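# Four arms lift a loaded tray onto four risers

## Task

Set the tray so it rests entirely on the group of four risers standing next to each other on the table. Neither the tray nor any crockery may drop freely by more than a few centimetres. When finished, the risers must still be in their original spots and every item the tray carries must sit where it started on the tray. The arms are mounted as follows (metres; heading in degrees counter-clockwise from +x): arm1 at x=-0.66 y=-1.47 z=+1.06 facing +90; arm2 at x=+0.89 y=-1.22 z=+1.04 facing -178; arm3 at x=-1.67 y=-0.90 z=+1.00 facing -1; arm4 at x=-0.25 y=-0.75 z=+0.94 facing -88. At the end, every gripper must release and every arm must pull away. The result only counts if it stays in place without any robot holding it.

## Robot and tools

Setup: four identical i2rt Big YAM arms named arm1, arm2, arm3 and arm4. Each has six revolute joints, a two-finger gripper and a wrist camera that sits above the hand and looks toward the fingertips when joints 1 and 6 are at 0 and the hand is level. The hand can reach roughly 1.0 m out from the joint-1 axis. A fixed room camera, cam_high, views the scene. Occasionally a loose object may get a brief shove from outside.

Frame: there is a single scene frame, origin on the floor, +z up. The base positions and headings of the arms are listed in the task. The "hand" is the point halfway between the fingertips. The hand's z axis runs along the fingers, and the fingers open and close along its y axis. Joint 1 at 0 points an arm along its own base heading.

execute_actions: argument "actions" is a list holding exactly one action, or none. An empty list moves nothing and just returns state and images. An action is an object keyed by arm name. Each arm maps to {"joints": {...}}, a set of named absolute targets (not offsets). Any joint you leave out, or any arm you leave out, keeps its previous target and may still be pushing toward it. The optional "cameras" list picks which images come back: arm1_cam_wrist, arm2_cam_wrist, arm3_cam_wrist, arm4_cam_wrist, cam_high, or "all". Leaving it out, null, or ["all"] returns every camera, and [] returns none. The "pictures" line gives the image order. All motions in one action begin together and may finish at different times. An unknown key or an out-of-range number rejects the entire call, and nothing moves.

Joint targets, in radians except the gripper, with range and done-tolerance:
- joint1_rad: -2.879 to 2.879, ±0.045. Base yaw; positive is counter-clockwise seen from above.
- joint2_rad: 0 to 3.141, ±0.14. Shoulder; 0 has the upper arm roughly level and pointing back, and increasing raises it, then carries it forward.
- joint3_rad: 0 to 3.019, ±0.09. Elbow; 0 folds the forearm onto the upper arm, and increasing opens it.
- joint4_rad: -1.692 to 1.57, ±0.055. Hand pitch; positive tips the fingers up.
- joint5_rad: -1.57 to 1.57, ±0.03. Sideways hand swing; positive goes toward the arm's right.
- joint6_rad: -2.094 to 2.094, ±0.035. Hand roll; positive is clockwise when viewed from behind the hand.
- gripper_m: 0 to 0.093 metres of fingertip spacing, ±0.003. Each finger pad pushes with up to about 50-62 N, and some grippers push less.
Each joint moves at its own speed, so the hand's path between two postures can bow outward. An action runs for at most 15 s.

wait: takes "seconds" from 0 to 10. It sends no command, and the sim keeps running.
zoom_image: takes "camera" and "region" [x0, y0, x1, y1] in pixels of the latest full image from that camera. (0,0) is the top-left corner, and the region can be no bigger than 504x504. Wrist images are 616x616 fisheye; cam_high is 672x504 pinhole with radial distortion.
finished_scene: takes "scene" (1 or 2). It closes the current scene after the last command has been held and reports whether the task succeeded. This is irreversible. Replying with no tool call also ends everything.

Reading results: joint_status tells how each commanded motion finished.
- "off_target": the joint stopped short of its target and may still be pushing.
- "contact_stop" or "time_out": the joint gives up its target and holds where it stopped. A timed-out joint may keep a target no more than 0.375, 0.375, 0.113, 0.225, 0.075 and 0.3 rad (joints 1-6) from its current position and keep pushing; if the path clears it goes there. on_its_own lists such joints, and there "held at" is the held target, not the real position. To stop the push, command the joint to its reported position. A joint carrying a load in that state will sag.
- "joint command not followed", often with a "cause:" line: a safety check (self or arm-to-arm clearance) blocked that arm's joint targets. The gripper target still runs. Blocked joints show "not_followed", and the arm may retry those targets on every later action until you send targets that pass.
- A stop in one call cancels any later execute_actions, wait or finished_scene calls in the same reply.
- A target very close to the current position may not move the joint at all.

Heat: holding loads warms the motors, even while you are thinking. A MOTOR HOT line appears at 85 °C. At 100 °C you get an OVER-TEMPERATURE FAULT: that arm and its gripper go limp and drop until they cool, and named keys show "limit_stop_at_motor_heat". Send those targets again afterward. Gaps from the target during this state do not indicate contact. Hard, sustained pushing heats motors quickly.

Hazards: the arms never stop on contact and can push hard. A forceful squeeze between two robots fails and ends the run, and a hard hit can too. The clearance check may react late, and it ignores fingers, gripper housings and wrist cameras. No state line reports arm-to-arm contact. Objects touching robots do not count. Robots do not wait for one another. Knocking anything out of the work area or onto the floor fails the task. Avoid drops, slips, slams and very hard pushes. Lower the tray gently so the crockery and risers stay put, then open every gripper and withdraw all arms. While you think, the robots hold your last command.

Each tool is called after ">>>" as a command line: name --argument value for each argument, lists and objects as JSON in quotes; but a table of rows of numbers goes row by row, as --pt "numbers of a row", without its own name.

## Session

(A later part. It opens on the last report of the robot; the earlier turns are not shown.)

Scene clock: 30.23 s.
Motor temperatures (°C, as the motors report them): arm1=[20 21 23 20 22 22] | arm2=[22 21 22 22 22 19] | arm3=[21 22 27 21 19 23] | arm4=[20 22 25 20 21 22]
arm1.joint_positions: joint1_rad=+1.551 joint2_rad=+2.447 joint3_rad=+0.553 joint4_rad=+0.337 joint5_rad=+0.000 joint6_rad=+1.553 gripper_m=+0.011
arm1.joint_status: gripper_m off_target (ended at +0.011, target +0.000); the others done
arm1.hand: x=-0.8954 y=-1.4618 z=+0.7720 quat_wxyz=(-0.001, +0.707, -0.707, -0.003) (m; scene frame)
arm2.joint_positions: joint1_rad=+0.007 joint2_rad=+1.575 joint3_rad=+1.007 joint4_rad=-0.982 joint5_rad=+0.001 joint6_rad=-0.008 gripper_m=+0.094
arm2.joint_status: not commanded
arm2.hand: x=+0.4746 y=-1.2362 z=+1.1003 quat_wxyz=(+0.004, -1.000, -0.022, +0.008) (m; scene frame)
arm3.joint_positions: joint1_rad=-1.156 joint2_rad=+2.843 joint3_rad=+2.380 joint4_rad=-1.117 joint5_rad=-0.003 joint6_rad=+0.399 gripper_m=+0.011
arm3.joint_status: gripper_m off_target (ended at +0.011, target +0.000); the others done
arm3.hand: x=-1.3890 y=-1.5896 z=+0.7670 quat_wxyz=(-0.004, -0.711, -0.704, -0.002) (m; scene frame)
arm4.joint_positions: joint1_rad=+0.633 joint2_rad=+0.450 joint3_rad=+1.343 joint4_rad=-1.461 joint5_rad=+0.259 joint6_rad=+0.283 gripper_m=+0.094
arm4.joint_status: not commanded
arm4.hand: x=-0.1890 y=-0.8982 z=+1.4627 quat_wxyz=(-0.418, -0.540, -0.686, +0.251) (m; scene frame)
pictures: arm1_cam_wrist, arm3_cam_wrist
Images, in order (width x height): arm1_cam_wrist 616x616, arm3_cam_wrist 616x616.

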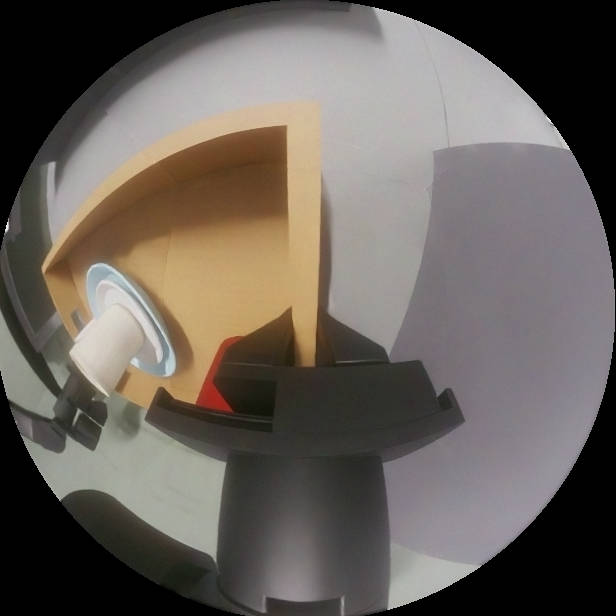

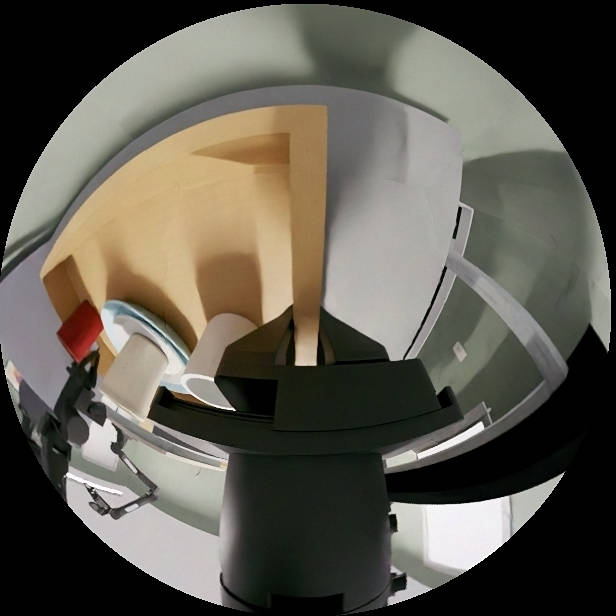

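>>> execute_actions --actions '[{"arm1":{"joints":{"joint2_rad":2.325,"joint3_rad":0.5,"joint4_rad":0.262}},"arm3":{"joints":{"joint2_rad":2.76,"joint3_rad":2.345,"joint4_rad":-1.123}}}]' --cameras '["arm1_cam_wrist","arm3_cam_wrist"]'

Scene clock: 32.13 s.
Motor temperatures (°C, as the motors report them): arm1=[20 21 23 20 22 22] | arm2=[22 21 22 22 22 19] | arm3=[21 22 27 21 19 23] | arm4=[20 22 25 20 21 22]
arm1.joint_positions: joint1_rad=+1.551 joint2_rad=+2.393 joint3_rad=+0.546 joint4_rad=+0.268 joint5_rad=+0.002 joint6_rad=+1.557 gripper_m=+0.011
arm1.joint_status: all done
arm1.hand: x=-0.8965 y=-1.4615 z=+0.7844 quat_wxyz=(-0.009, +0.706, -0.708, +0.004) (m; scene frame)
arm2.joint_positions: joint1_rad=+0.007 joint2_rad=+1.575 joint3_rad=+1.007 joint4_rad=-0.982 joint5_rad=+0.001 joint6_rad=-0.008 gripper_m=+0.094
arm2.joint_status: not commanded
arm2.hand: x=+0.4746 y=-1.2362 z=+1.1003 quat_wxyz=(+0.004, -1.000, -0.022, +0.008) (m; scene frame)
arm3.joint_positions: joint1_rad=-1.157 joint2_rad=+2.826 joint3_rad=+2.350 joint4_rad=-1.114 joint5_rad=-0.011 joint6_rad=+0.412 gripper_m=+0.012
arm3.joint_status: all done
arm3.hand: x=-1.3907 y=-1.5842 z=+0.7689 quat_wxyz=(+0.000, -0.715, -0.699, -0.007) (m; scene frame)
arm4.joint_positions: joint1_rad=+0.633 joint2_rad=+0.450 joint3_rad=+1.343 joint4_rad=-1.461 joint5_rad=+0.259 joint6_rad=+0.283 gripper_m=+0.094
arm4.joint_status: not commanded
arm4.hand: x=-0.1890 y=-0.8982 z=+1.4627 quat_wxyz=(-0.418, -0.540, -0.686, +0.251) (m; scene frame)
pictures: arm1_cam_wrist, arm3_cam_wrist
Images, in order (width x height): arm1_cam_wrist 616x616, arm3_cam_wrist 616x616.

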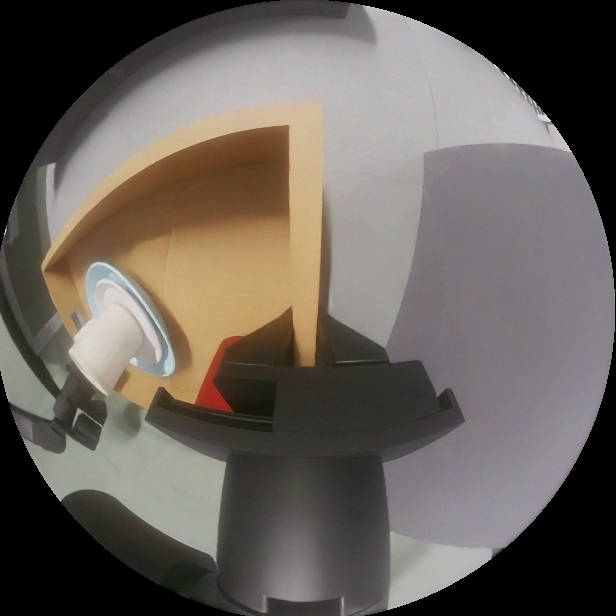

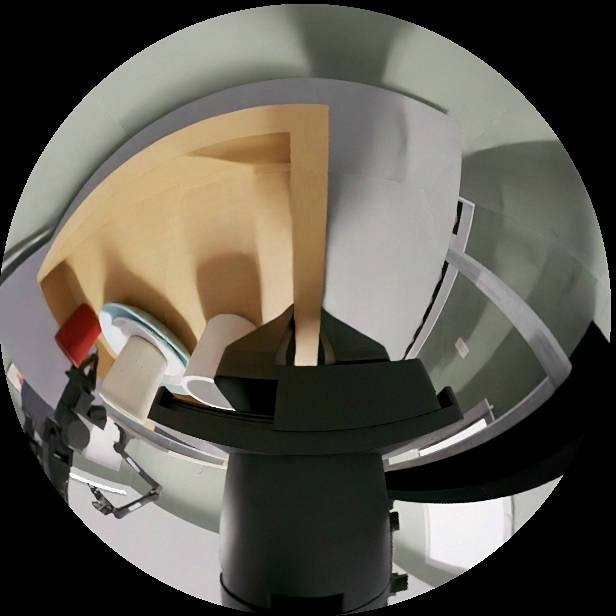

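>>> execute_actions --actions '[{"arm1":{"joints":{"joint2_rad":2.3,"joint3_rad":0.48,"joint4_rad":0.29}},"arm3":{"joints":{"joint2_rad":2.67,"joint3_rad":2.42}}}]' --cameras '[]'

Scene clock: 33.40 s.
Motor temperatures (°C, as the motors report them): arm1=[20 21 23 20 22 22] | arm2=[22 21 22 22 22 19] | arm3=[21 23 27 21 19 23] | arm4=[20 22 25 20 21 22]
arm1.joint_positions: joint1_rad=+1.551 joint2_rad=+2.368 joint3_rad=+0.524 joint4_rad=+0.275 joint5_rad=-0.005 joint6_rad=+1.552 gripper_m=+0.011
arm1.joint_status: all done
arm1.hand: x=-0.8952 y=-1.4627 z=+0.7922 quat_wxyz=(-0.003, +0.708, -0.706, +0.002) (m; scene frame)
arm2.joint_positions: joint1_rad=+0.007 joint2_rad=+1.575 joint3_rad=+1.007 joint4_rad=-0.982 joint5_rad=+0.001 joint6_rad=-0.008 gripper_m=+0.094
arm2.joint_status: not commanded
arm2.hand: x=+0.4746 y=-1.2362 z=+1.1003 quat_wxyz=(+0.004, -1.000, -0.022, +0.008) (m; scene frame)
arm3.joint_positions: joint1_rad=-1.157 joint2_rad=+2.798 joint3_rad=+2.350 joint4_rad=-1.114 joint5_rad=-0.006 joint6_rad=+0.402 gripper_m=+0.012
arm3.joint_status: all done
arm3.hand: x=-1.3879 y=-1.5935 z=+0.7892 quat_wxyz=(-0.012, -0.712, -0.702, +0.001) (m; scene frame)
arm4.joint_positions: joint1_rad=+0.633 joint2_rad=+0.450 joint3_rad=+1.343 joint4_rad=-1.461 joint5_rad=+0.259 joint6_rad=+0.283 gripper_m=+0.094
arm4.joint_status: not commanded
arm4.hand: x=-0.1890 y=-0.8982 z=+1.4627 quat_wxyz=(-0.418, -0.540, -0.686, +0.251) (m; scene frame)
pictures: none
No camera images: the call's "cameras" was empty. Leave "cameras" out to get every camera's image.

>>> execute_actions --actions '[{"arm1":{"joints":{"joint1_rad":1.465,"joint2_rad":2.22,"joint3_rad":0.455,"joint4_rad":0.22,"joint6_rad":1.46}},"arm3":{"joints":{"joint1_rad":-1.142,"joint2_rad":2.573,"joint3_rad":2.21,"joint4_rad":-1.06,"joint6_rad":0.41}}}]' --cameras '[]'

>>> execute_actions --actions '[{"arm1":{"joints":{"joint1_rad":1.382,"joint2_rad":2.137,"joint3_rad":0.432,"joint4_rad":0.165,"joint6_rad":1.376}},"arm3":{"joints":{"joint1_rad":-1.13,"joint2_rad":2.485,"joint3_rad":2.078,"joint4_rad":-1.018,"joint6_rad":0.422}}}]' --cameras '["arm1_cam_wrist","arm3_cam_wrist"]'

Scene clock: 36.33 s.
Motor temperatures (°C, as the motors report them): arm1=[20 22 23 20 22 22] | arm2=[22 21 22 22 22 19] | arm3=[21 24 27 21 19 23] | arm4=[20 22 25 20 21 22]
arm1.joint_positions: joint1_rad=+1.470 joint2_rad=+2.276 joint3_rad=+0.489 joint4_rad=+0.225 joint5_rad=-0.002 joint6_rad=+1.469 gripper_m=+0.011
arm1.joint_status: all done
arm1.hand: x=-0.8960 y=-1.4430 z=+0.8154 quat_wxyz=(-0.002, +0.709, -0.705, -0.002) (m; scene frame)
arm2.joint_positions: joint1_rad=+0.007 joint2_rad=+1.575 joint3_rad=+1.007 joint4_rad=-0.982 joint5_rad=+0.001 joint6_rad=-0.008 gripper_m=+0.094
arm2.joint_status: not commanded
arm2.hand: x=+0.4746 y=-1.2362 z=+1.1003 quat_wxyz=(+0.004, -1.000, -0.022, +0.008) (m; scene frame)
arm3.joint_positions: joint1_rad=-1.148 joint2_rad=+2.687 joint3_rad=+2.185 joint4_rad=-1.069 joint5_rad=-0.008 joint6_rad=+0.415 gripper_m=+0.012
arm3.joint_status: all done
arm3.hand: x=-1.3895 y=-1.5712 z=+0.8124 quat_wxyz=(-0.009, -0.713, -0.701, -0.002) (m; scene frame)
arm4.joint_positions: joint1_rad=+0.633 joint2_rad=+0.450 joint3_rad=+1.343 joint4_rad=-1.461 joint5_rad=+0.259 joint6_rad=+0.283 gripper_m=+0.094
arm4.joint_status: not commanded
arm4.hand: x=-0.1890 y=-0.8982 z=+1.4627 quat_wxyz=(-0.418, -0.540, -0.686, +0.251) (m; scene frame)
pictures: none
No camera images: the call's "cameras" was empty. Leave "cameras" out to get every camera's image.

Scene clock: 37.27 s.
Motor temperatures (°C, as the motors report them): arm1=[20 22 23 20 22 22] | arm2=[22 21 22 22 22 19] | arm3=[21 24 27 21 19 23] | arm4=[20 22 25 20 21 22]
arm1.joint_positions: joint1_rad=+1.384 joint2_rad=+2.198 joint3_rad=+0.465 joint4_rad=+0.170 joint5_rad=-0.004 joint6_rad=+1.387 gripper_m=+0.011
arm1.joint_status: all done
arm1.hand: x=-0.8935 y=-1.4229 z=+0.8342 quat_wxyz=(-0.001, +0.707, -0.707, -0.001) (m; scene frame)
arm2.joint_positions: joint1_rad=+0.007 joint2_rad=+1.575 joint3_rad=+1.007 joint4_rad=-0.982 joint5_rad=+0.001 joint6_rad=-0.008 gripper_m=+0.094
arm2.joint_status: not commanded
arm2.hand: x=+0.4746 y=-1.2362 z=+1.1003 quat_wxyz=(+0.004, -1.000, -0.022, +0.008) (m; scene frame)
arm3.joint_positions: joint1_rad=-1.133 joint2_rad=+2.599 joint3_rad=+2.056 joint4_rad=-1.023 joint5_rad=-0.010 joint6_rad=+0.430 gripper_m=+0.012
arm3.joint_status: all done
arm3.hand: x=-1.3867 y=-1.5504 z=+0.8301 quat_wxyz=(-0.011, -0.713, -0.701, -0.002) (m; scene frame)
arm4.joint_positions: joint1_rad=+0.633 joint2_rad=+0.450 joint3_rad=+1.343 joint4_rad=-1.461 joint5_rad=+0.259 joint6_rad=+0.283 gripper_m=+0.094
arm4.joint_status: not commanded
arm4.hand: x=-0.1890 y=-0.8982 z=+1.4627 quat_wxyz=(-0.418, -0.540, -0.686, +0.251) (m; scene frame)
pictures: arm1_cam_wrist, arm3_cam_wrist
Images, in order (width x height): arm1_cam_wrist 616x616, arm3_cam_wrist 616x616.

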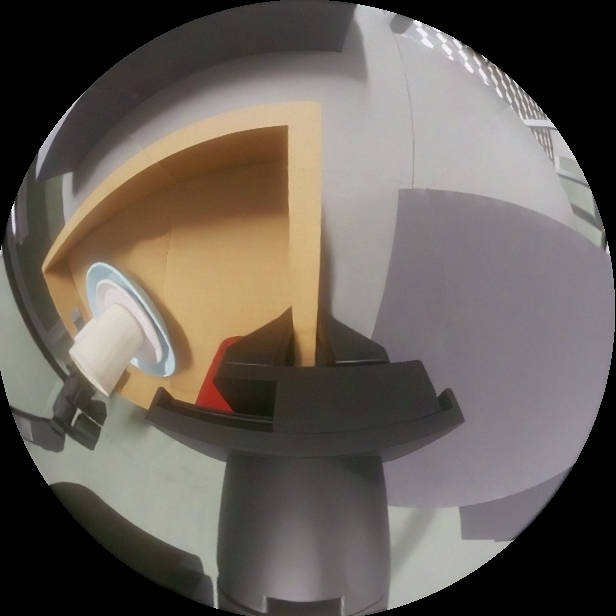

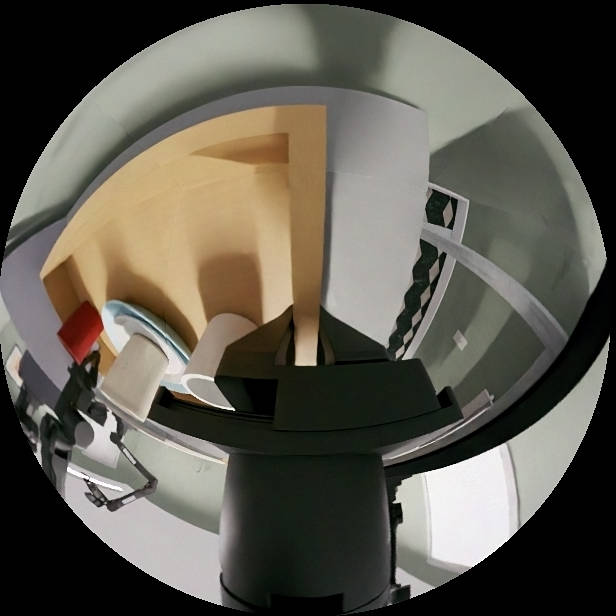

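>>> execute_actions --actions '[{"arm1":{"joints":{"joint1_rad":1.223,"joint2_rad":1.967,"joint3_rad":0.445,"joint4_rad":0.0,"joint6_rad":1.217}},"arm3":{"joints":{"joint1_rad":-1.108,"joint2_rad":2.34,"joint3_rad":1.876,"joint4_rad":-0.972,"joint6_rad":0.45}}}]' --cameras '[]'

>>> execute_actions --actions '[{"arm1":{"joints":{"joint1_rad":1.048,"joint2_rad":1.765,"joint3_rad":0.52,"joint4_rad":-0.236,"joint6_rad":1.042}},"arm3":{"joints":{"joint1_rad":-1.074,"joint2_rad":2.165,"joint3_rad":1.672,"joint4_rad":-0.95,"joint6_rad":0.485}}}]' --cameras '["arm1_cam_wrist","arm3_cam_wrist"]'

Scene clock: 39.60 s.
Motor temperatures (°C, as the motors report them): arm1=[20 22 23 20 22 22] | arm2=[22 21 22 22 22 19] | arm3=[21 25 27 21 19 23] | arm4=[20 22 25 20 21 22]
arm1.joint_positions: joint1_rad=+1.224 joint2_rad=+2.020 joint3_rad=+0.455 joint4_rad=+0.006 joint5_rad=-0.006 joint6_rad=+1.221 gripper_m=+0.011
arm1.joint_status: all done
arm1.hand: x=-0.8958 y=-1.3822 z=+0.8741 quat_wxyz=(+0.000, +0.709, -0.705, -0.002) (m; scene frame)
arm2.joint_positions: joint1_rad=+0.007 joint2_rad=+1.575 joint3_rad=+1.007 joint4_rad=-0.982 joint5_rad=+0.001 joint6_rad=-0.008 gripper_m=+0.094
arm2.joint_status: not commanded
arm2.hand: x=+0.4746 y=-1.2362 z=+1.1003 quat_wxyz=(+0.004, -1.000, -0.022, +0.008) (m; scene frame)
arm3.joint_positions: joint1_rad=-1.111 joint2_rad=+2.440 joint3_rad=+1.850 joint4_rad=-0.974 joint5_rad=-0.010 joint6_rad=+0.449 gripper_m=+0.012
arm3.joint_status: all done
arm3.hand: x=-1.3872 y=-1.5116 z=+0.8701 quat_wxyz=(-0.012, -0.712, -0.702, -0.002) (m; scene frame)
arm4.joint_positions: joint1_rad=+0.633 joint2_rad=+0.450 joint3_rad=+1.343 joint4_rad=-1.461 joint5_rad=+0.259 joint6_rad=+0.283 gripper_m=+0.094
arm4.joint_status: not commanded
arm4.hand: x=-0.1890 y=-0.8982 z=+1.4627 quat_wxyz=(-0.418, -0.540, -0.686, +0.251) (m; scene frame)
pictures: none
No camera images: the call's "cameras" was empty. Leave "cameras" out to get every camera's image.

Scene clock: 40.73 s.
Motor temperatures (°C, as the motors report them): arm1=[20 22 23 20 22 22] | arm2=[22 21 23 22 22 19] | arm3=[21 25 27 21 19 23] | arm4=[20 22 25 20 21 22]
arm1.joint_positions: joint1_rad=+1.048 joint2_rad=+1.820 joint3_rad=+0.494 joint4_rad=-0.233 joint5_rad=-0.008 joint6_rad=+1.042 gripper_m=+0.011
arm1.joint_status: all done
arm1.hand: x=-0.8991 y=-1.3306 z=+0.9245 quat_wxyz=(+0.000, +0.710, -0.704, -0.003) (m; scene frame)
arm2.joint_positions: joint1_rad=+0.007 joint2_rad=+1.575 joint3_rad=+1.007 joint4_rad=-0.982 joint5_rad=+0.001 joint6_rad=-0.008 gripper_m=+0.094
arm2.joint_status: not commanded
arm2.hand: x=+0.4746 y=-1.2362 z=+1.1003 quat_wxyz=(+0.004, -1.000, -0.022, +0.008) (m; scene frame)
arm3.joint_positions: joint1_rad=-1.077 joint2_rad=+2.251 joint3_rad=+1.643 joint4_rad=-0.953 joint5_rad=-0.007 joint6_rad=+0.480 gripper_m=+0.012
arm3.joint_status: all done
arm3.hand: x=-1.3879 y=-1.4607 z=+0.9231 quat_wxyz=(-0.013, -0.711, -0.703, +0.000) (m; scene frame)
arm4.joint_positions: joint1_rad=+0.633 joint2_rad=+0.450 joint3_rad=+1.343 joint4_rad=-1.461 joint5_rad=+0.259 joint6_rad=+0.283 gripper_m=+0.094
arm4.joint_status: not commanded
arm4.hand: x=-0.1890 y=-0.8982 z=+1.4627 quat_wxyz=(-0.418, -0.540, -0.686, +0.251) (m; scene frame)
pictures: arm1_cam_wrist, arm3_cam_wrist
Images, in order (width x height): arm1_cam_wrist 616x616, arm3_cam_wrist 616x616.

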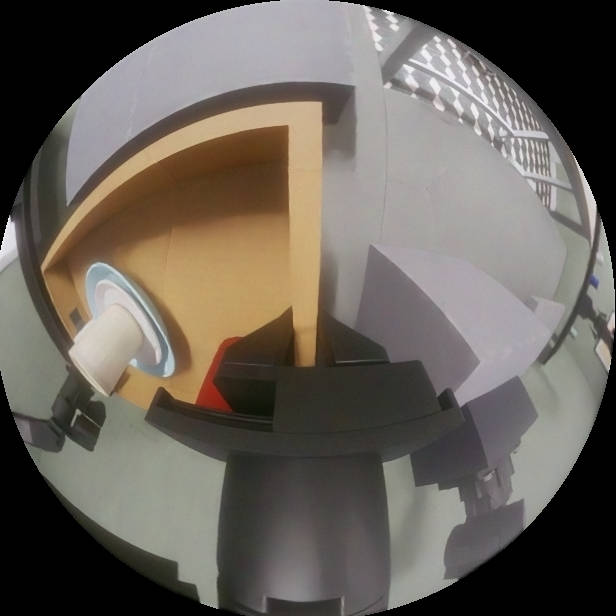

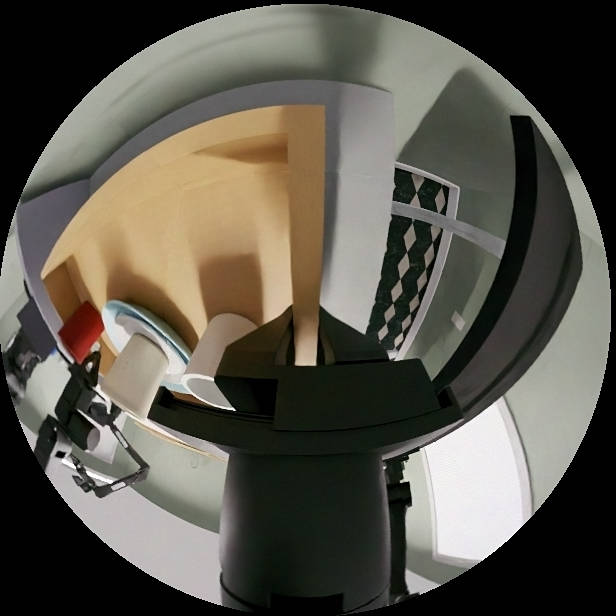

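>>> execute_actions --actions '[{"arm1":{"joints":{"joint1_rad":0.83,"joint2_rad":1.837,"joint3_rad":0.654,"joint4_rad":-0.326,"joint6_rad":0.826}},"arm3":{"joints":{"joint1_rad":-1.01,"joint2_rad":2.041,"joint3_rad":1.403,"joint4_rad":-0.824,"joint6_rad":0.55}}}]' --cameras '["arm1_cam_wrist"]'

>>> execute_actions --actions '[{"arm1":{"joints":{"joint1_rad":0.672,"joint2_rad":1.903,"joint3_rad":0.83,"joint4_rad":-0.424,"joint6_rad":0.668}},"arm3":{"joints":{"joint1_rad":-0.927,"joint2_rad":1.927,"joint3_rad":1.166,"joint4_rad":-0.714,"joint6_rad":0.633}}}]' --cameras '["arm1_cam_wrist","cam_high"]'

Scene clock: 44.30 s.
Motor temperatures (°C, as the motors report them): arm1=[20 22 23 20 22 22] | arm2=[22 21 23 22 22 19] | arm3=[21 25 27 21 19 23] | arm4=[20 22 25 20 21 22]
arm1.joint_positions: joint1_rad=+0.828 joint2_rad=+1.886 joint3_rad=+0.633 joint4_rad=-0.315 joint5_rad=-0.004 joint6_rad=+0.829 gripper_m=+0.011
arm1.joint_status: all done
arm1.hand: x=-0.8980 y=-1.2489 z=+0.9214 quat_wxyz=(-0.003, +0.708, -0.706, +0.000) (m; scene frame)
arm2.joint_positions: joint1_rad=+0.007 joint2_rad=+1.575 joint3_rad=+1.007 joint4_rad=-0.982 joint5_rad=+0.001 joint6_rad=-0.008 gripper_m=+0.094
arm2.joint_status: not commanded
arm2.hand: x=+0.4746 y=-1.2362 z=+1.1003 quat_wxyz=(+0.004, -1.000, -0.022, +0.008) (m; scene frame)
arm3.joint_positions: joint1_rad=-1.005 joint2_rad=+2.131 joint3_rad=+1.376 joint4_rad=-0.824 joint5_rad=-0.016 joint6_rad=+0.557 gripper_m=+0.012
arm3.joint_status: all done
arm3.hand: x=-1.3842 y=-1.3760 z=+0.9111 quat_wxyz=(-0.004, -0.713, -0.701, -0.007) (m; scene frame)
arm4.joint_positions: joint1_rad=+0.633 joint2_rad=+0.450 joint3_rad=+1.343 joint4_rad=-1.461 joint5_rad=+0.259 joint6_rad=+0.283 gripper_m=+0.094
arm4.joint_status: not commanded
arm4.hand: x=-0.1890 y=-0.8982 z=+1.4627 quat_wxyz=(-0.418, -0.540, -0.686, +0.251) (m; scene frame)
pictures: arm1_cam_wrist
Images, in order (width x height): arm1_cam_wrist 616x616.

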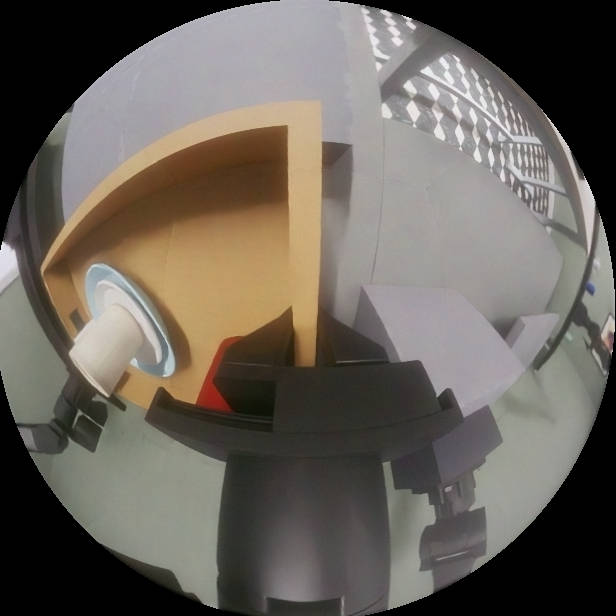

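Scene clock: 45.43 s.
Motor temperatures (°C, as the motors report them): arm1=[20 22 23 20 23 22] | arm2=[22 21 23 22 22 19] | arm3=[21 25 27 21 19 23] | arm4=[20 22 25 20 21 22]
arm1.joint_positions: joint1_rad=+0.671 joint2_rad=+1.963 joint3_rad=+0.808 joint4_rad=-0.411 joint5_rad=-0.010 joint6_rad=+0.671 gripper_m=+0.012
arm1.joint_status: all done
arm1.hand: x=-0.8995 y=-1.1673 z=+0.9200 quat_wxyz=(-0.001, +0.708, -0.706, -0.001) (m; scene frame)
arm2.joint_positions: joint1_rad=+0.007 joint2_rad=+1.575 joint3_rad=+1.007 joint4_rad=-0.982 joint5_rad=+0.001 joint6_rad=-0.008 gripper_m=+0.094
arm2.joint_status: not commanded
arm2.hand: x=+0.4746 y=-1.2362 z=+1.1003 quat_wxyz=(+0.004, -1.000, -0.022, +0.008) (m; scene frame)
arm3.joint_positions: joint1_rad=-0.915 joint2_rad=+2.004 joint3_rad=+1.136 joint4_rad=-0.710 joint5_rad=-0.015 joint6_rad=+0.645 gripper_m=+0.012
arm3.joint_status: all done
arm3.hand: x=-1.3835 y=-1.2925 z=+0.9109 quat_wxyz=(-0.004, -0.712, -0.702, -0.006) (m; scene frame)
arm4.joint_positions: joint1_rad=+0.633 joint2_rad=+0.450 joint3_rad=+1.343 joint4_rad=-1.461 joint5_rad=+0.259 joint6_rad=+0.283 gripper_m=+0.094
arm4.joint_status: not commanded
arm4.hand: x=-0.1890 y=-0.8982 z=+1.4627 quat_wxyz=(-0.418, -0.540, -0.686, +0.251) (m; scene frame)
pictures: arm1_cam_wrist, cam_high
Images, in order (width x height): arm1_cam_wrist 616x616, cam_high 672x504.

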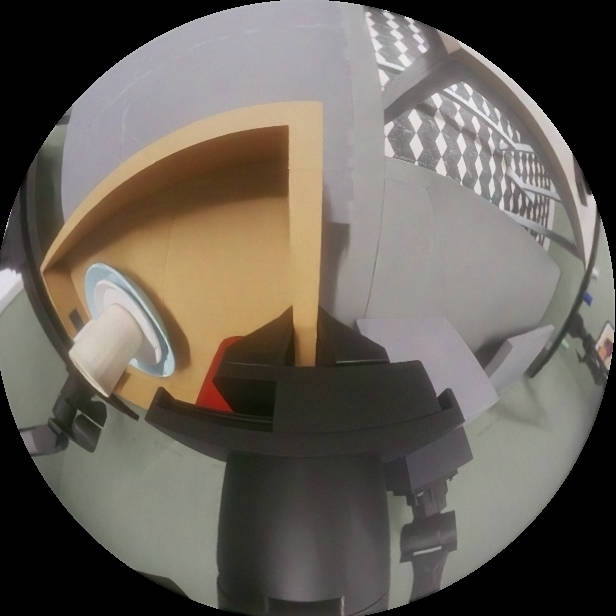

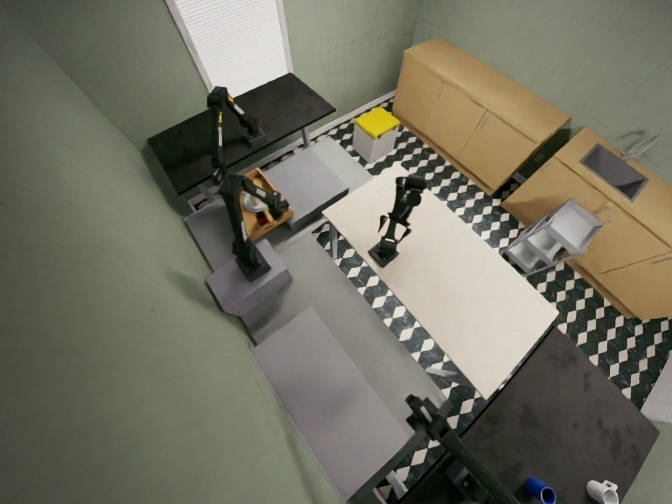

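>>> execute_actions --actions '[{"arm1":{"joints":{"joint1_rad":0.561,"joint2_rad":1.962,"joint3_rad":1.025,"joint4_rad":-0.535,"joint6_rad":0.557}},"arm3":{"joints":{"joint1_rad":-0.808,"joint2_rad":1.814,"joint3_rad":0.972,"joint4_rad":-0.63,"joint6_rad":0.754}}}]' --cameras '[]'

>>> execute_actions --actions '[{"arm1":{"joints":{"joint1_rad":0.479,"joint2_rad":2.055,"joint3_rad":1.257,"joint4_rad":-0.657,"joint6_rad":0.475}},"arm3":{"joints":{"joint1_rad":-0.666,"joint2_rad":1.729,"joint3_rad":0.8,"joint4_rad":-0.557,"joint6_rad":0.896}}}]' --cameras '["arm1_cam_wrist","arm3_cam_wrist"]'

Scene clock: 47.50 s.
Motor temperatures (°C, as the motors report them): arm1=[20 22 23 20 23 22] | arm2=[22 21 23 22 22 19] | arm3=[21 25 27 21 19 23] | arm4=[20 22 25 20 21 22]
arm1.joint_positions: joint1_rad=+0.560 joint2_rad=+2.032 joint3_rad=+0.989 joint4_rad=-0.524 joint5_rad=-0.012 joint6_rad=+0.564 gripper_m=+0.012
arm1.joint_status: all done
arm1.hand: x=-0.8970 y=-1.0920 z=+0.9249 quat_wxyz=(+0.000, +0.707, -0.708, -0.001) (m; scene frame)
arm2.joint_positions: joint1_rad=+0.007 joint2_rad=+1.575 joint3_rad=+1.007 joint4_rad=-0.982 joint5_rad=+0.001 joint6_rad=-0.008 gripper_m=+0.094
arm2.joint_status: not commanded
arm2.hand: x=+0.4746 y=-1.2362 z=+1.1003 quat_wxyz=(+0.004, -1.000, -0.022, +0.008) (m; scene frame)
arm3.joint_positions: joint1_rad=-0.796 joint2_rad=+1.885 joint3_rad=+0.942 joint4_rad=-0.625 joint5_rad=-0.011 joint6_rad=+0.771 gripper_m=+0.012
arm3.joint_status: all done
arm3.hand: x=-1.3797 y=-1.2129 z=+0.9164 quat_wxyz=(-0.008, -0.715, -0.699, -0.004) (m; scene frame)
arm4.joint_positions: joint1_rad=+0.633 joint2_rad=+0.450 joint3_rad=+1.343 joint4_rad=-1.461 joint5_rad=+0.259 joint6_rad=+0.283 gripper_m=+0.094
arm4.joint_status: not commanded
arm4.hand: x=-0.1890 y=-0.8982 z=+1.4627 quat_wxyz=(-0.418, -0.540, -0.686, +0.251) (m; scene frame)
pictures: none
No camera images: the call's "cameras" was empty. Leave "cameras" out to get every camera's image.

Scene clock: 48.63 s.
Motor temperatures (°C, as the motors report them): arm1=[20 22 23 20 23 22] | arm2=[22 21 23 22 22 19] | arm3=[21 25 27 21 19 23] | arm4=[20 22 25 20 21 22]
arm1.joint_positions: joint1_rad=+0.486 joint2_rad=+2.136 joint3_rad=+1.209 joint4_rad=-0.646 joint5_rad=-0.014 joint6_rad=+0.493 gripper_m=+0.012
arm1.joint_status: all done
arm1.hand: x=-0.9004 y=-1.0171 z=+0.9244 quat_wxyz=(+0.002, +0.706, -0.708, +0.000) (m; scene frame)
arm2.joint_positions: joint1_rad=+0.007 joint2_rad=+1.575 joint3_rad=+1.007 joint4_rad=-0.982 joint5_rad=+0.001 joint6_rad=-0.008 gripper_m=+0.094
arm2.joint_status: not commanded
arm2.hand: x=+0.4746 y=-1.2362 z=+1.1003 quat_wxyz=(+0.004, -1.000, -0.022, +0.008) (m; scene frame)
arm3.joint_positions: joint1_rad=-0.657 joint2_rad=+1.791 joint3_rad=+0.778 joint4_rad=-0.553 joint5_rad=-0.007 joint6_rad=+0.914 gripper_m=+0.012
arm3.joint_status: all done
arm3.hand: x=-1.3817 y=-1.1355 z=+0.9160 quat_wxyz=(-0.009, -0.716, -0.698, -0.002) (m; scene frame)
arm4.joint_positions: joint1_rad=+0.633 joint2_rad=+0.450 joint3_rad=+1.343 joint4_rad=-1.461 joint5_rad=+0.259 joint6_rad=+0.283 gripper_m=+0.094
arm4.joint_status: not commanded
arm4.hand: x=-0.1890 y=-0.8982 z=+1.4627 quat_wxyz=(-0.418, -0.540, -0.686, +0.251) (m; scene frame)
pictures: arm1_cam_wrist, arm3_cam_wrist
Images, in order (width x height): arm1_cam_wrist 616x616, arm3_cam_wrist 616x616.

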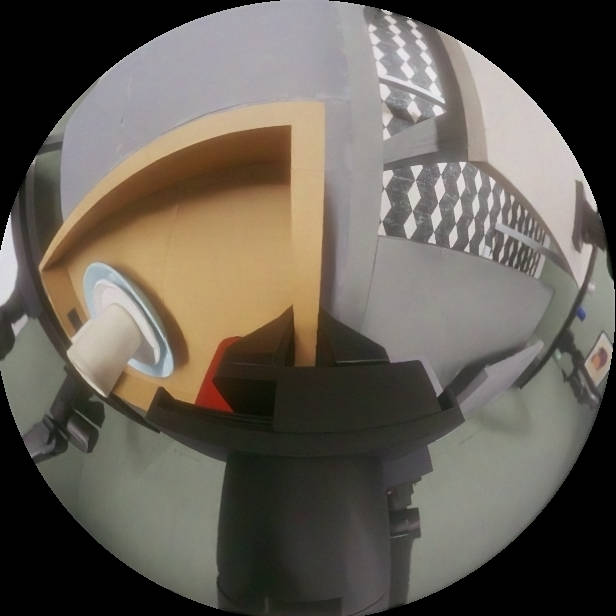

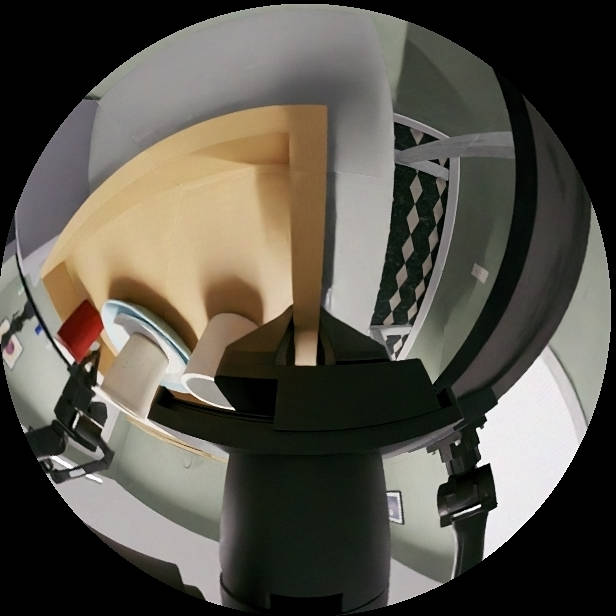

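>>> execute_actions --actions '[{"arm1":{"joints":{"joint1_rad":0.408,"joint2_rad":2.151,"joint3_rad":1.499,"joint4_rad":-0.78,"joint6_rad":0.402}},"arm3":{"joints":{"joint1_rad":-0.483,"joint2_rad":1.666,"joint3_rad":0.702,"joint4_rad":-0.527,"joint6_rad":1.082}}}]' --cameras '[]'

>>> execute_actions --actions '[{"arm1":{"joints":{"joint1_rad":0.358,"joint2_rad":2.276,"joint3_rad":1.79,"joint4_rad":-0.927,"joint6_rad":0.354}},"arm3":{"joints":{"joint1_rad":-0.266,"joint2_rad":1.626,"joint3_rad":0.633,"joint4_rad":-0.5,"joint6_rad":1.3}}}]' --cameras '[]'

>>> execute_actions --actions '[{"arm1":{"joints":{"joint1_rad":0.332,"joint2_rad":2.381,"joint3_rad":2.026,"joint4_rad":-1.045,"joint6_rad":0.328}},"arm3":{"joints":{"joint1_rad":-0.108,"joint2_rad":1.611,"joint3_rad":0.604,"joint4_rad":-0.49,"joint6_rad":1.458}}}]' --cameras '["arm1_cam_wrist","arm3_cam_wrist"]'

Scene clock: 51.77 s.
Motor temperatures (°C, as the motors report them): arm1=[20 22 23 20 23 22] | arm2=[22 21 23 22 22 19] | arm3=[21 24 26 21 19 23] | arm4=[20 22 25 20 21 22]
arm1.joint_positions: joint1_rad=+0.413 joint2_rad=+2.238 joint3_rad=+1.429 joint4_rad=-0.768 joint5_rad=-0.017 joint6_rad=+0.419 gripper_m=+0.012
arm1.joint_status: all done
arm1.hand: x=-0.8921 y=-0.9454 z=+0.9262 quat_wxyz=(+0.004, +0.706, -0.708, +0.001) (m; scene frame)
arm2.joint_positions: joint1_rad=+0.007 joint2_rad=+1.575 joint3_rad=+1.007 joint4_rad=-0.982 joint5_rad=+0.001 joint6_rad=-0.008 gripper_m=+0.094
arm2.joint_status: not commanded
arm2.hand: x=+0.4746 y=-1.2362 z=+1.1003 quat_wxyz=(+0.004, -1.000, -0.022, +0.008) (m; scene frame)
arm3.joint_positions: joint1_rad=-0.475 joint2_rad=+1.727 joint3_rad=+0.686 joint4_rad=-0.520 joint5_rad=-0.005 joint6_rad=+1.095 gripper_m=+0.012
arm3.joint_status: all done
arm3.hand: x=-1.3714 y=-1.0644 z=+0.9184 quat_wxyz=(-0.011, -0.716, -0.698, -0.002) (m; scene frame)
arm4.joint_positions: joint1_rad=+0.633 joint2_rad=+0.450 joint3_rad=+1.343 joint4_rad=-1.461 joint5_rad=+0.259 joint6_rad=+0.283 gripper_m=+0.094
arm4.joint_status: not commanded
arm4.hand: x=-0.1890 y=-0.8982 z=+1.4627 quat_wxyz=(-0.418, -0.540, -0.686, +0.251) (m; scene frame)
pictures: none
No camera images: the call's "cameras" was empty. Leave "cameras" out to get every camera's image.

Scene clock: 54.00 s.
Motor temperatures (°C, as the motors report them): arm1=[20 23 24 20 23 22] | arm2=[22 21 23 22 22 19] | arm3=[21 24 26 21 19 23] | arm4=[20 22 25 20 21 22]
arm1.joint_positions: joint1_rad=+0.364 joint2_rad=+2.370 joint3_rad=+1.698 joint4_rad=-0.914 joint5_rad=-0.019 joint6_rad=+0.373 gripper_m=+0.012
arm1.joint_status: joint3_rad time_out (moved +0.269 of +0.361); the others done
arm1.on_its_own: joint3_rad reads +1.698 and still pushes toward +1.790 since a time_out
arm1.hand: x=-0.8896 y=-0.8748 z=+0.9248 quat_wxyz=(+0.007, +0.705, -0.709, +0.005) (m; scene frame)
arm2.joint_positions: joint1_rad=+0.007 joint2_rad=+1.575 joint3_rad=+1.007 joint4_rad=-0.982 joint5_rad=+0.001 joint6_rad=-0.008 gripper_m=+0.094
arm2.joint_status: not commanded
arm2.hand: x=+0.4746 y=-1.2362 z=+1.1003 quat_wxyz=(+0.004, -1.000, -0.022, +0.008) (m; scene frame)
arm3.joint_positions: joint1_rad=-0.264 joint2_rad=+1.685 joint3_rad=+0.618 joint4_rad=-0.498 joint5_rad=-0.003 joint6_rad=+1.311 gripper_m=+0.012
arm3.joint_status: all done
arm3.hand: x=-1.3676 y=-0.9909 z=+0.9177 quat_wxyz=(-0.009, -0.718, -0.696, -0.001) (m; scene frame)
arm4.joint_positions: joint1_rad=+0.633 joint2_rad=+0.450 joint3_rad=+1.343 joint4_rad=-1.461 joint5_rad=+0.259 joint6_rad=+0.283 gripper_m=+0.094
arm4.joint_status: not commanded
arm4.hand: x=-0.1890 y=-0.8982 z=+1.4627 quat_wxyz=(-0.418, -0.540, -0.686, +0.251) (m; scene frame)
pictures: none
No camera images: the call's "cameras" was empty. Leave "cameras" out to get every camera's image.

not run: a stop came earlier in this reply.

>>> execute_actions --actions '[{"arm1":{"joints":{"joint1_rad":0.332,"joint2_rad":2.385,"joint3_rad":2.045,"joint4_rad":-1.045,"joint6_rad":0.328}},"arm3":{"joints":{"joint1_rad":-0.12,"joint2_rad":1.613,"joint3_rad":0.604,"joint4_rad":-0.49,"joint6_rad":1.44}}}]' --cameras '["arm1_cam_wrist","arm3_cam_wrist"]'

Scene clock: 56.63 s.
Motor temperatures (°C, as the motors report them): arm1=[20 23 25 20 23 22] | arm2=[22 21 23 22 22 19] | arm3=[21 24 26 21 19 23] | arm4=[20 22 25 20 21 22]
arm1.joint_positions: joint1_rad=+0.343 joint2_rad=+2.488 joint3_rad=+1.932 joint4_rad=-1.032 joint5_rad=-0.019 joint6_rad=+0.344 gripper_m=+0.012
arm1.joint_status: joint3_rad time_out (moved +0.234 of +0.347); the others done
arm1.on_its_own: joint3_rad reads +1.932 and still pushes toward +2.044 since a time_out
arm1.hand: x=-0.8933 y=-0.8246 z=+0.9223 quat_wxyz=(+0.007, +0.708, -0.706, +0.005) (m; scene frame)
arm2.joint_positions: joint1_rad=+0.007 joint2_rad=+1.575 joint3_rad=+1.007 joint4_rad=-0.982 joint5_rad=+0.001 joint6_rad=-0.008 gripper_m=+0.094
arm2.joint_status: not commanded
arm2.hand: x=+0.4746 y=-1.2362 z=+1.1003 quat_wxyz=(+0.004, -1.000, -0.022, +0.008) (m; scene frame)
arm3.joint_positions: joint1_rad=-0.122 joint2_rad=+1.672 joint3_rad=+0.590 joint4_rad=-0.491 joint5_rad=-0.002 joint6_rad=+1.446 gripper_m=+0.012
arm3.joint_status: all done
arm3.hand: x=-1.3690 y=-0.9453 z=+0.9159 quat_wxyz=(-0.006, -0.715, -0.699, +0.001) (m; scene frame)
arm4.joint_positions: joint1_rad=+0.633 joint2_rad=+0.450 joint3_rad=+1.343 joint4_rad=-1.461 joint5_rad=+0.259 joint6_rad=+0.283 gripper_m=+0.094
arm4.joint_status: not commanded
arm4.hand: x=-0.1890 y=-0.8982 z=+1.4627 quat_wxyz=(-0.418, -0.540, -0.686, +0.251) (m; scene frame)
pictures: arm1_cam_wrist, arm3_cam_wrist
Images, in order (width x height): arm1_cam_wrist 616x616, arm3_cam_wrist 616x616.

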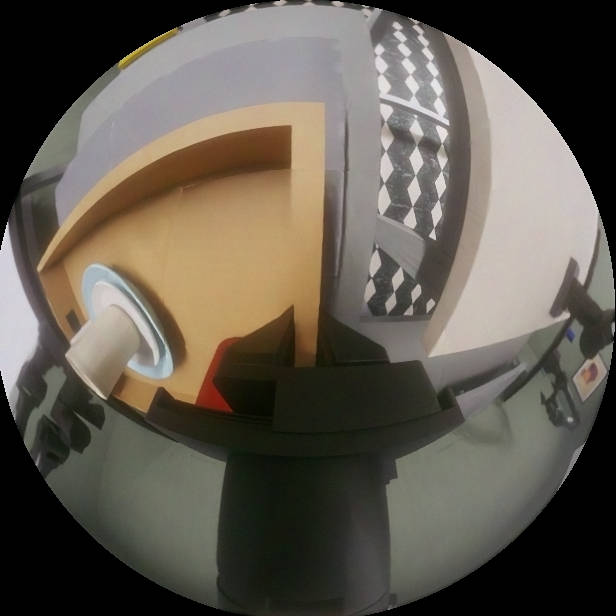

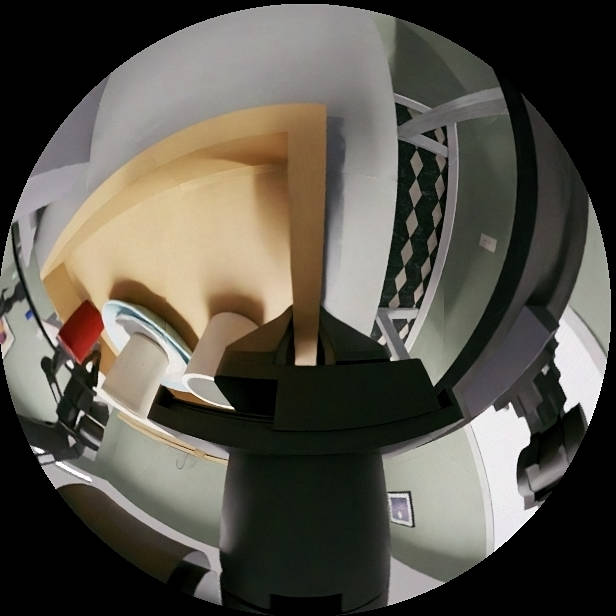

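>>> execute_actions --actions '[{"arm1":{"joints":{"joint2_rad":2.43,"joint4_rad":-0.965}},"arm3":{"joints":{"joint2_rad":1.735,"joint4_rad":-0.378}}}]' --cameras '[]'

Scene clock: 57.93 s.
Motor temperatures (°C, as the motors report them): arm1=[20 23 25 20 23 22] | arm2=[22 21 23 22 22 19] | arm3=[21 24 25 21 19 23] | arm4=[20 22 25 20 21 22]
arm1.joint_positions: joint1_rad=+0.341 joint2_rad=+2.520 joint3_rad=+1.932 joint4_rad=-0.972 joint5_rad=-0.011 joint6_rad=+0.336 gripper_m=+0.012
arm1.joint_status: all done
arm1.on_its_own: joint3_rad reads +1.932 and still pushes toward +2.044 since a time_out
arm1.hand: x=-0.8921 y=-0.8179 z=+0.9015 quat_wxyz=(-0.003, +0.710, -0.705, -0.006) (m; scene frame)
arm2.joint_positions: joint1_rad=+0.007 joint2_rad=+1.575 joint3_rad=+1.007 joint4_rad=-0.982 joint5_rad=+0.001 joint6_rad=-0.008 gripper_m=+0.094
arm2.joint_status: not commanded
arm2.hand: x=+0.4746 y=-1.2362 z=+1.1003 quat_wxyz=(+0.004, -1.000, -0.022, +0.008) (m; scene frame)
arm3.joint_positions: joint1_rad=-0.122 joint2_rad=+1.777 joint3_rad=+0.589 joint4_rad=-0.382 joint5_rad=-0.012 joint6_rad=+1.441 gripper_m=+0.012
arm3.joint_status: all done
arm3.hand: x=-1.3669 y=-0.9442 z=+0.8856 quat_wxyz=(-0.003, -0.714, -0.701, -0.003) (m; scene frame)
arm4.joint_positions: joint1_rad=+0.633 joint2_rad=+0.450 joint3_rad=+1.343 joint4_rad=-1.461 joint5_rad=+0.259 joint6_rad=+0.283 gripper_m=+0.094
arm4.joint_status: not commanded
arm4.hand: x=-0.1890 y=-0.8982 z=+1.4627 quat_wxyz=(-0.418, -0.540, -0.686, +0.251) (m; scene frame)
pictures: none
No camera images: the call's "cameras" was empty. Leave "cameras" out to get every camera's image.

>>> execute_actions --actions '[{"arm1":{"joints":{"joint2_rad":2.475,"joint4_rad":-0.94}},"arm3":{"joints":{"joint2_rad":1.775,"joint4_rad":-0.35}}}]' --cameras '[]'

Scene clock: 58.83 s.
Motor temperatures (°C, as the motors report them): arm1=[20 23 25 20 23 22] | arm2=[22 21 23 22 22 19] | arm3=[21 24 25 21 19 23] | arm4=[20 22 25 20 21 22]
arm1.joint_positions: joint1_rad=+0.341 joint2_rad=+2.523 joint3_rad=+1.932 joint4_rad=-0.963 joint5_rad=-0.007 joint6_rad=+0.333 gripper_m=+0.012
arm1.joint_status: all done
arm1.on_its_own: joint3_rad reads +1.932 and still pushes toward +2.044 since a time_out
arm1.hand: x=-0.8919 y=-0.8165 z=+0.8990 quat_wxyz=(-0.006, +0.711, -0.703, -0.008) (m; scene frame)
arm2.joint_positions: joint1_rad=+0.007 joint2_rad=+1.575 joint3_rad=+1.007 joint4_rad=-0.982 joint5_rad=+0.001 joint6_rad=-0.008 gripper_m=+0.094
arm2.joint_status: not commanded
arm2.hand: x=+0.4746 y=-1.2362 z=+1.1003 quat_wxyz=(+0.004, -1.000, -0.022, +0.008) (m; scene frame)
arm3.joint_positions: joint1_rad=-0.122 joint2_rad=+1.787 joint3_rad=+0.589 joint4_rad=-0.369 joint5_rad=-0.012 joint6_rad=+1.438 gripper_m=+0.012
arm3.joint_status: all done
arm3.hand: x=-1.3660 y=-0.9443 z=+0.8826 quat_wxyz=(-0.005, -0.712, -0.702, -0.004) (m; scene frame)
arm4.joint_positions: joint1_rad=+0.633 joint2_rad=+0.450 joint3_rad=+1.343 joint4_rad=-1.461 joint5_rad=+0.259 joint6_rad=+0.283 gripper_m=+0.094
arm4.joint_status: not commanded
arm4.hand: x=-0.1890 y=-0.8982 z=+1.4627 quat_wxyz=(-0.418, -0.540, -0.686, +0.251) (m; scene frame)
pictures: none
No camera images: the call's "cameras" was empty. Leave "cameras" out to get every camera's image.

Landed. Relax and release.

>>> execute_actions --actions '[{"arm1":{"joints":{"joint1_rad":0.341,"joint2_rad":2.523,"joint3_rad":1.95,"joint4_rad":-0.963}},"arm3":{"joints":{"joint2_rad":1.787,"joint3_rad":0.589,"joint4_rad":-0.369}}}]' --cameras '[]'

>>> execute_actions --actions '[{"arm1":{"joints":{"gripper_m":0.045}},"arm3":{"joints":{"gripper_m":0.045}}}]' --cameras '[]'

>>> execute_actions --actions '[{"arm1":{"joints":{"joint2_rad":2.42,"joint4_rad":-1.06}},"arm3":{"joints":{"joint2_rad":1.69,"joint4_rad":-0.47}}}]' --cameras '[]'

>>> execute_actions --actions '[{"arm1":{"joints":{"joint2_rad":2.1}},"arm3":{"joints":{"joint2_rad":1.45,"joint4_rad":-0.75}}}]' --cameras '["arm1_cam_wrist","arm3_cam_wrist","cam_high"]'

Scene clock: 60.63 s.
Motor temperatures (°C, as the motors report them): arm1=[20 24 25 20 23 22] | arm2=[22 21 23 22 22 19] | arm3=[21 24 25 21 20 23] | arm4=[20 22 25 20 21 22]
arm1.joint_positions: joint1_rad=+0.341 joint2_rad=+2.526 joint3_rad=+1.932 joint4_rad=-0.964 joint5_rad=-0.007 joint6_rad=+0.333 gripper_m=+0.012
arm1.joint_status: all done
arm1.hand: x=-0.8915 y=-0.8175 z=+0.8972 quat_wxyz=(-0.005, +0.711, -0.703, -0.006) (m; scene frame)
arm2.joint_positions: joint1_rad=+0.007 joint2_rad=+1.575 joint3_rad=+1.007 joint4_rad=-0.982 joint5_rad=+0.001 joint6_rad=-0.008 gripper_m=+0.094
arm2.joint_status: not commanded
arm2.hand: x=+0.4746 y=-1.2362 z=+1.1003 quat_wxyz=(+0.004, -1.000, -0.022, +0.008) (m; scene frame)
arm3.joint_positions: joint1_rad=-0.122 joint2_rad=+1.787 joint3_rad=+0.589 joint4_rad=-0.369 joint5_rad=-0.012 joint6_rad=+1.438 gripper_m=+0.012
arm3.joint_status: all done
arm3.hand: x=-1.3660 y=-0.9443 z=+0.8826 quat_wxyz=(-0.005, -0.712, -0.702, -0.004) (m; scene frame)
arm4.joint_positions: joint1_rad=+0.633 joint2_rad=+0.450 joint3_rad=+1.343 joint4_rad=-1.461 joint5_rad=+0.259 joint6_rad=+0.283 gripper_m=+0.094
arm4.joint_status: not commanded
arm4.hand: x=-0.1890 y=-0.8982 z=+1.4627 quat_wxyz=(-0.418, -0.540, -0.686, +0.251) (m; scene frame)
pictures: none
No camera images: the call's "cameras" was empty. Leave "cameras" out to get every camera's image.

Scene clock: 61.33 s.
Motor temperatures (°C, as the motors report them): arm1=[20 24 25 20 23 22] | arm2=[22 21 23 22 22 19] | arm3=[21 23 25 21 20 23] | arm4=[20 22 26 20 21 22]
arm1.joint_positions: joint1_rad=+0.341 joint2_rad=+2.526 joint3_rad=+1.932 joint4_rad=-0.964 joint5_rad=-0.002 joint6_rad=+0.333 gripper_m=+0.045
arm1.joint_status: all done
arm1.hand: x=-0.8907 y=-0.8173 z=+0.8972 quat_wxyz=(-0.007, +0.711, -0.703, -0.005) (m; scene frame)
arm2.joint_positions: joint1_rad=+0.007 joint2_rad=+1.575 joint3_rad=+1.007 joint4_rad=-0.982 joint5_rad=+0.001 joint6_rad=-0.008 gripper_m=+0.094
arm2.joint_status: not commanded
arm2.hand: x=+0.4746 y=-1.2362 z=+1.1003 quat_wxyz=(+0.004, -1.000, -0.022, +0.008) (m; scene frame)
arm3.joint_positions: joint1_rad=-0.122 joint2_rad=+1.787 joint3_rad=+0.589 joint4_rad=-0.369 joint5_rad=-0.003 joint6_rad=+1.438 gripper_m=+0.045
arm3.joint_status: all done
arm3.hand: x=-1.3663 y=-0.9460 z=+0.8827 quat_wxyz=(-0.008, -0.712, -0.702, -0.001) (m; scene frame)
arm4.joint_positions: joint1_rad=+0.633 joint2_rad=+0.450 joint3_rad=+1.343 joint4_rad=-1.461 joint5_rad=+0.259 joint6_rad=+0.283 gripper_m=+0.094
arm4.joint_status: not commanded
arm4.hand: x=-0.1890 y=-0.8982 z=+1.4627 quat_wxyz=(-0.418, -0.540, -0.686, +0.251) (m; scene frame)
pictures: none
No camera images: the call's "cameras" was empty. Leave "cameras" out to get every camera's image.

Scene clock: 62.50 s.
Motor temperatures (°C, as the motors report them): arm1=[20 24 25 20 23 22] | arm2=[22 21 23 22 22 19] | arm3=[21 23 25 21 20 23] | arm4=[20 22 26 20 21 22]
arm1.joint_positions: joint1_rad=+0.341 joint2_rad=+2.421 joint3_rad=+1.932 joint4_rad=-1.051 joint5_rad=-0.002 joint6_rad=+0.333 gripper_m=+0.045
arm1.joint_status: all done
arm1.hand: x=-0.8935 y=-0.8119 z=+0.9675 quat_wxyz=(-0.011, +0.711, -0.703, -0.013) (m; scene frame)
arm2.joint_positions: joint1_rad=+0.007 joint2_rad=+1.575 joint3_rad=+1.007 joint4_rad=-0.982 joint5_rad=+0.001 joint6_rad=-0.008 gripper_m=+0.094
arm2.joint_status: not commanded
arm2.hand: x=+0.4746 y=-1.2362 z=+1.1003 quat_wxyz=(+0.004, -1.000, -0.022, +0.008) (m; scene frame)
arm3.joint_positions: joint1_rad=-0.122 joint2_rad=+1.682 joint3_rad=+0.589 joint4_rad=-0.454 joint5_rad=-0.003 joint6_rad=+1.438 gripper_m=+0.045
arm3.joint_status: all done
arm3.hand: x=-1.3633 y=-0.9461 z=+0.9129 quat_wxyz=(-0.016, -0.712, -0.702, -0.006) (m; scene frame)
arm4.joint_positions: joint1_rad=+0.633 joint2_rad=+0.450 joint3_rad=+1.343 joint4_rad=-1.461 joint5_rad=+0.259 joint6_rad=+0.283 gripper_m=+0.094
arm4.joint_status: not commanded
arm4.hand: x=-0.1890 y=-0.8982 z=+1.4627 quat_wxyz=(-0.418, -0.540, -0.686, +0.251) (m; scene frame)
pictures: none
No camera images: the call's "cameras" was empty. Leave "cameras" out to get every camera's image.

Scene clock: 64.23 s.
Motor temperatures (°C, as the motors report them): arm1=[20 24 25 20 23 22] | arm2=[22 21 23 22 22 19] | arm3=[21 23 25 21 19 23] | arm4=[20 22 26 20 21 22]
arm1.joint_positions: joint1_rad=+0.341 joint2_rad=+2.106 joint3_rad=+1.932 joint4_rad=-1.055 joint5_rad=-0.002 joint6_rad=+0.333 gripper_m=+0.045
arm1.joint_status: all done
arm1.hand: x=-0.9077 y=-0.7791 z=+1.1870 quat_wxyz=(-0.078, +0.701, -0.692, -0.153) (m; scene frame)
arm2.joint_positions: joint1_rad=+0.007 joint2_rad=+1.575 joint3_rad=+1.007 joint4_rad=-0.982 joint5_rad=+0.001 joint6_rad=-0.008 gripper_m=+0.094
arm2.joint_status: not commanded
arm2.hand: x=+0.4746 y=-1.2362 z=+1.1003 quat_wxyz=(+0.004, -1.000, -0.022, +0.008) (m; scene frame)
arm3.joint_positions: joint1_rad=-0.122 joint2_rad=+1.437 joint3_rad=+0.589 joint4_rad=-0.734 joint5_rad=-0.003 joint6_rad=+1.438 gripper_m=+0.045
arm3.joint_status: all done
arm3.hand: x=-1.3879 y=-0.9417 z=+0.9807 quat_wxyz=(-0.001, -0.712, -0.702, +0.004) (m; scene frame)
arm4.joint_positions: joint1_rad=+0.633 joint2_rad=+0.450 joint3_rad=+1.343 joint4_rad=-1.461 joint5_rad=+0.259 joint6_rad=+0.283 gripper_m=+0.094
arm4.joint_status: not commanded
arm4.hand: x=-0.1890 y=-0.8982 z=+1.4627 quat_wxyz=(-0.418, -0.540, -0.686, +0.251) (m; scene frame)
pictures: arm1_cam_wrist, arm3_cam_wrist, cam_high
Images, in order (width x height): arm1_cam_wrist 616x616, arm3_cam_wrist 616x616, cam_high 672x504.

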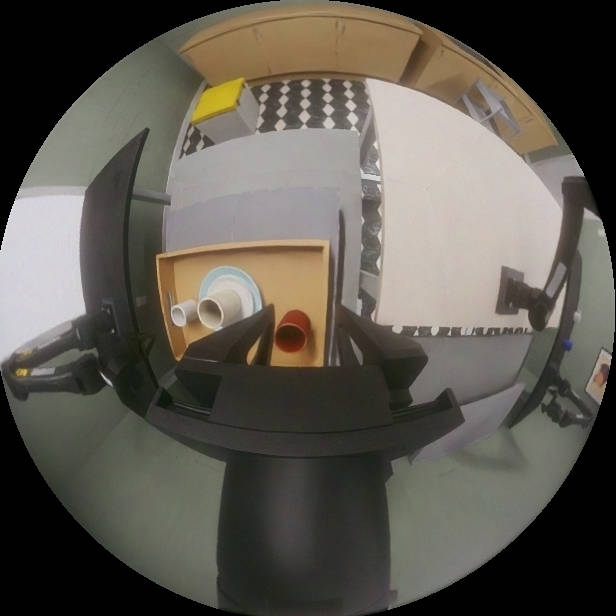

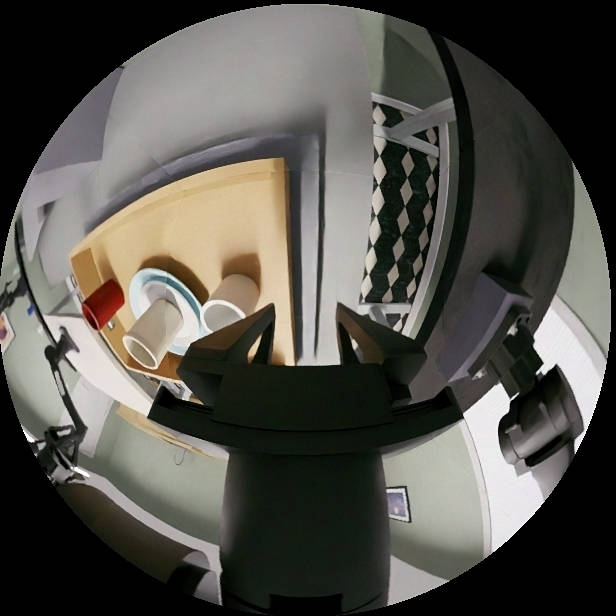

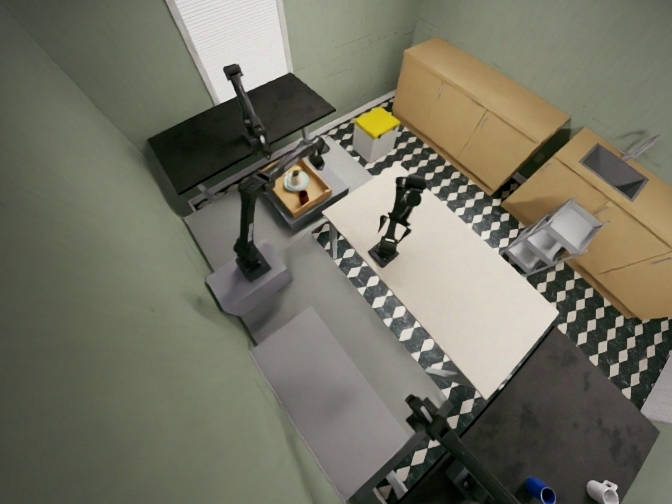

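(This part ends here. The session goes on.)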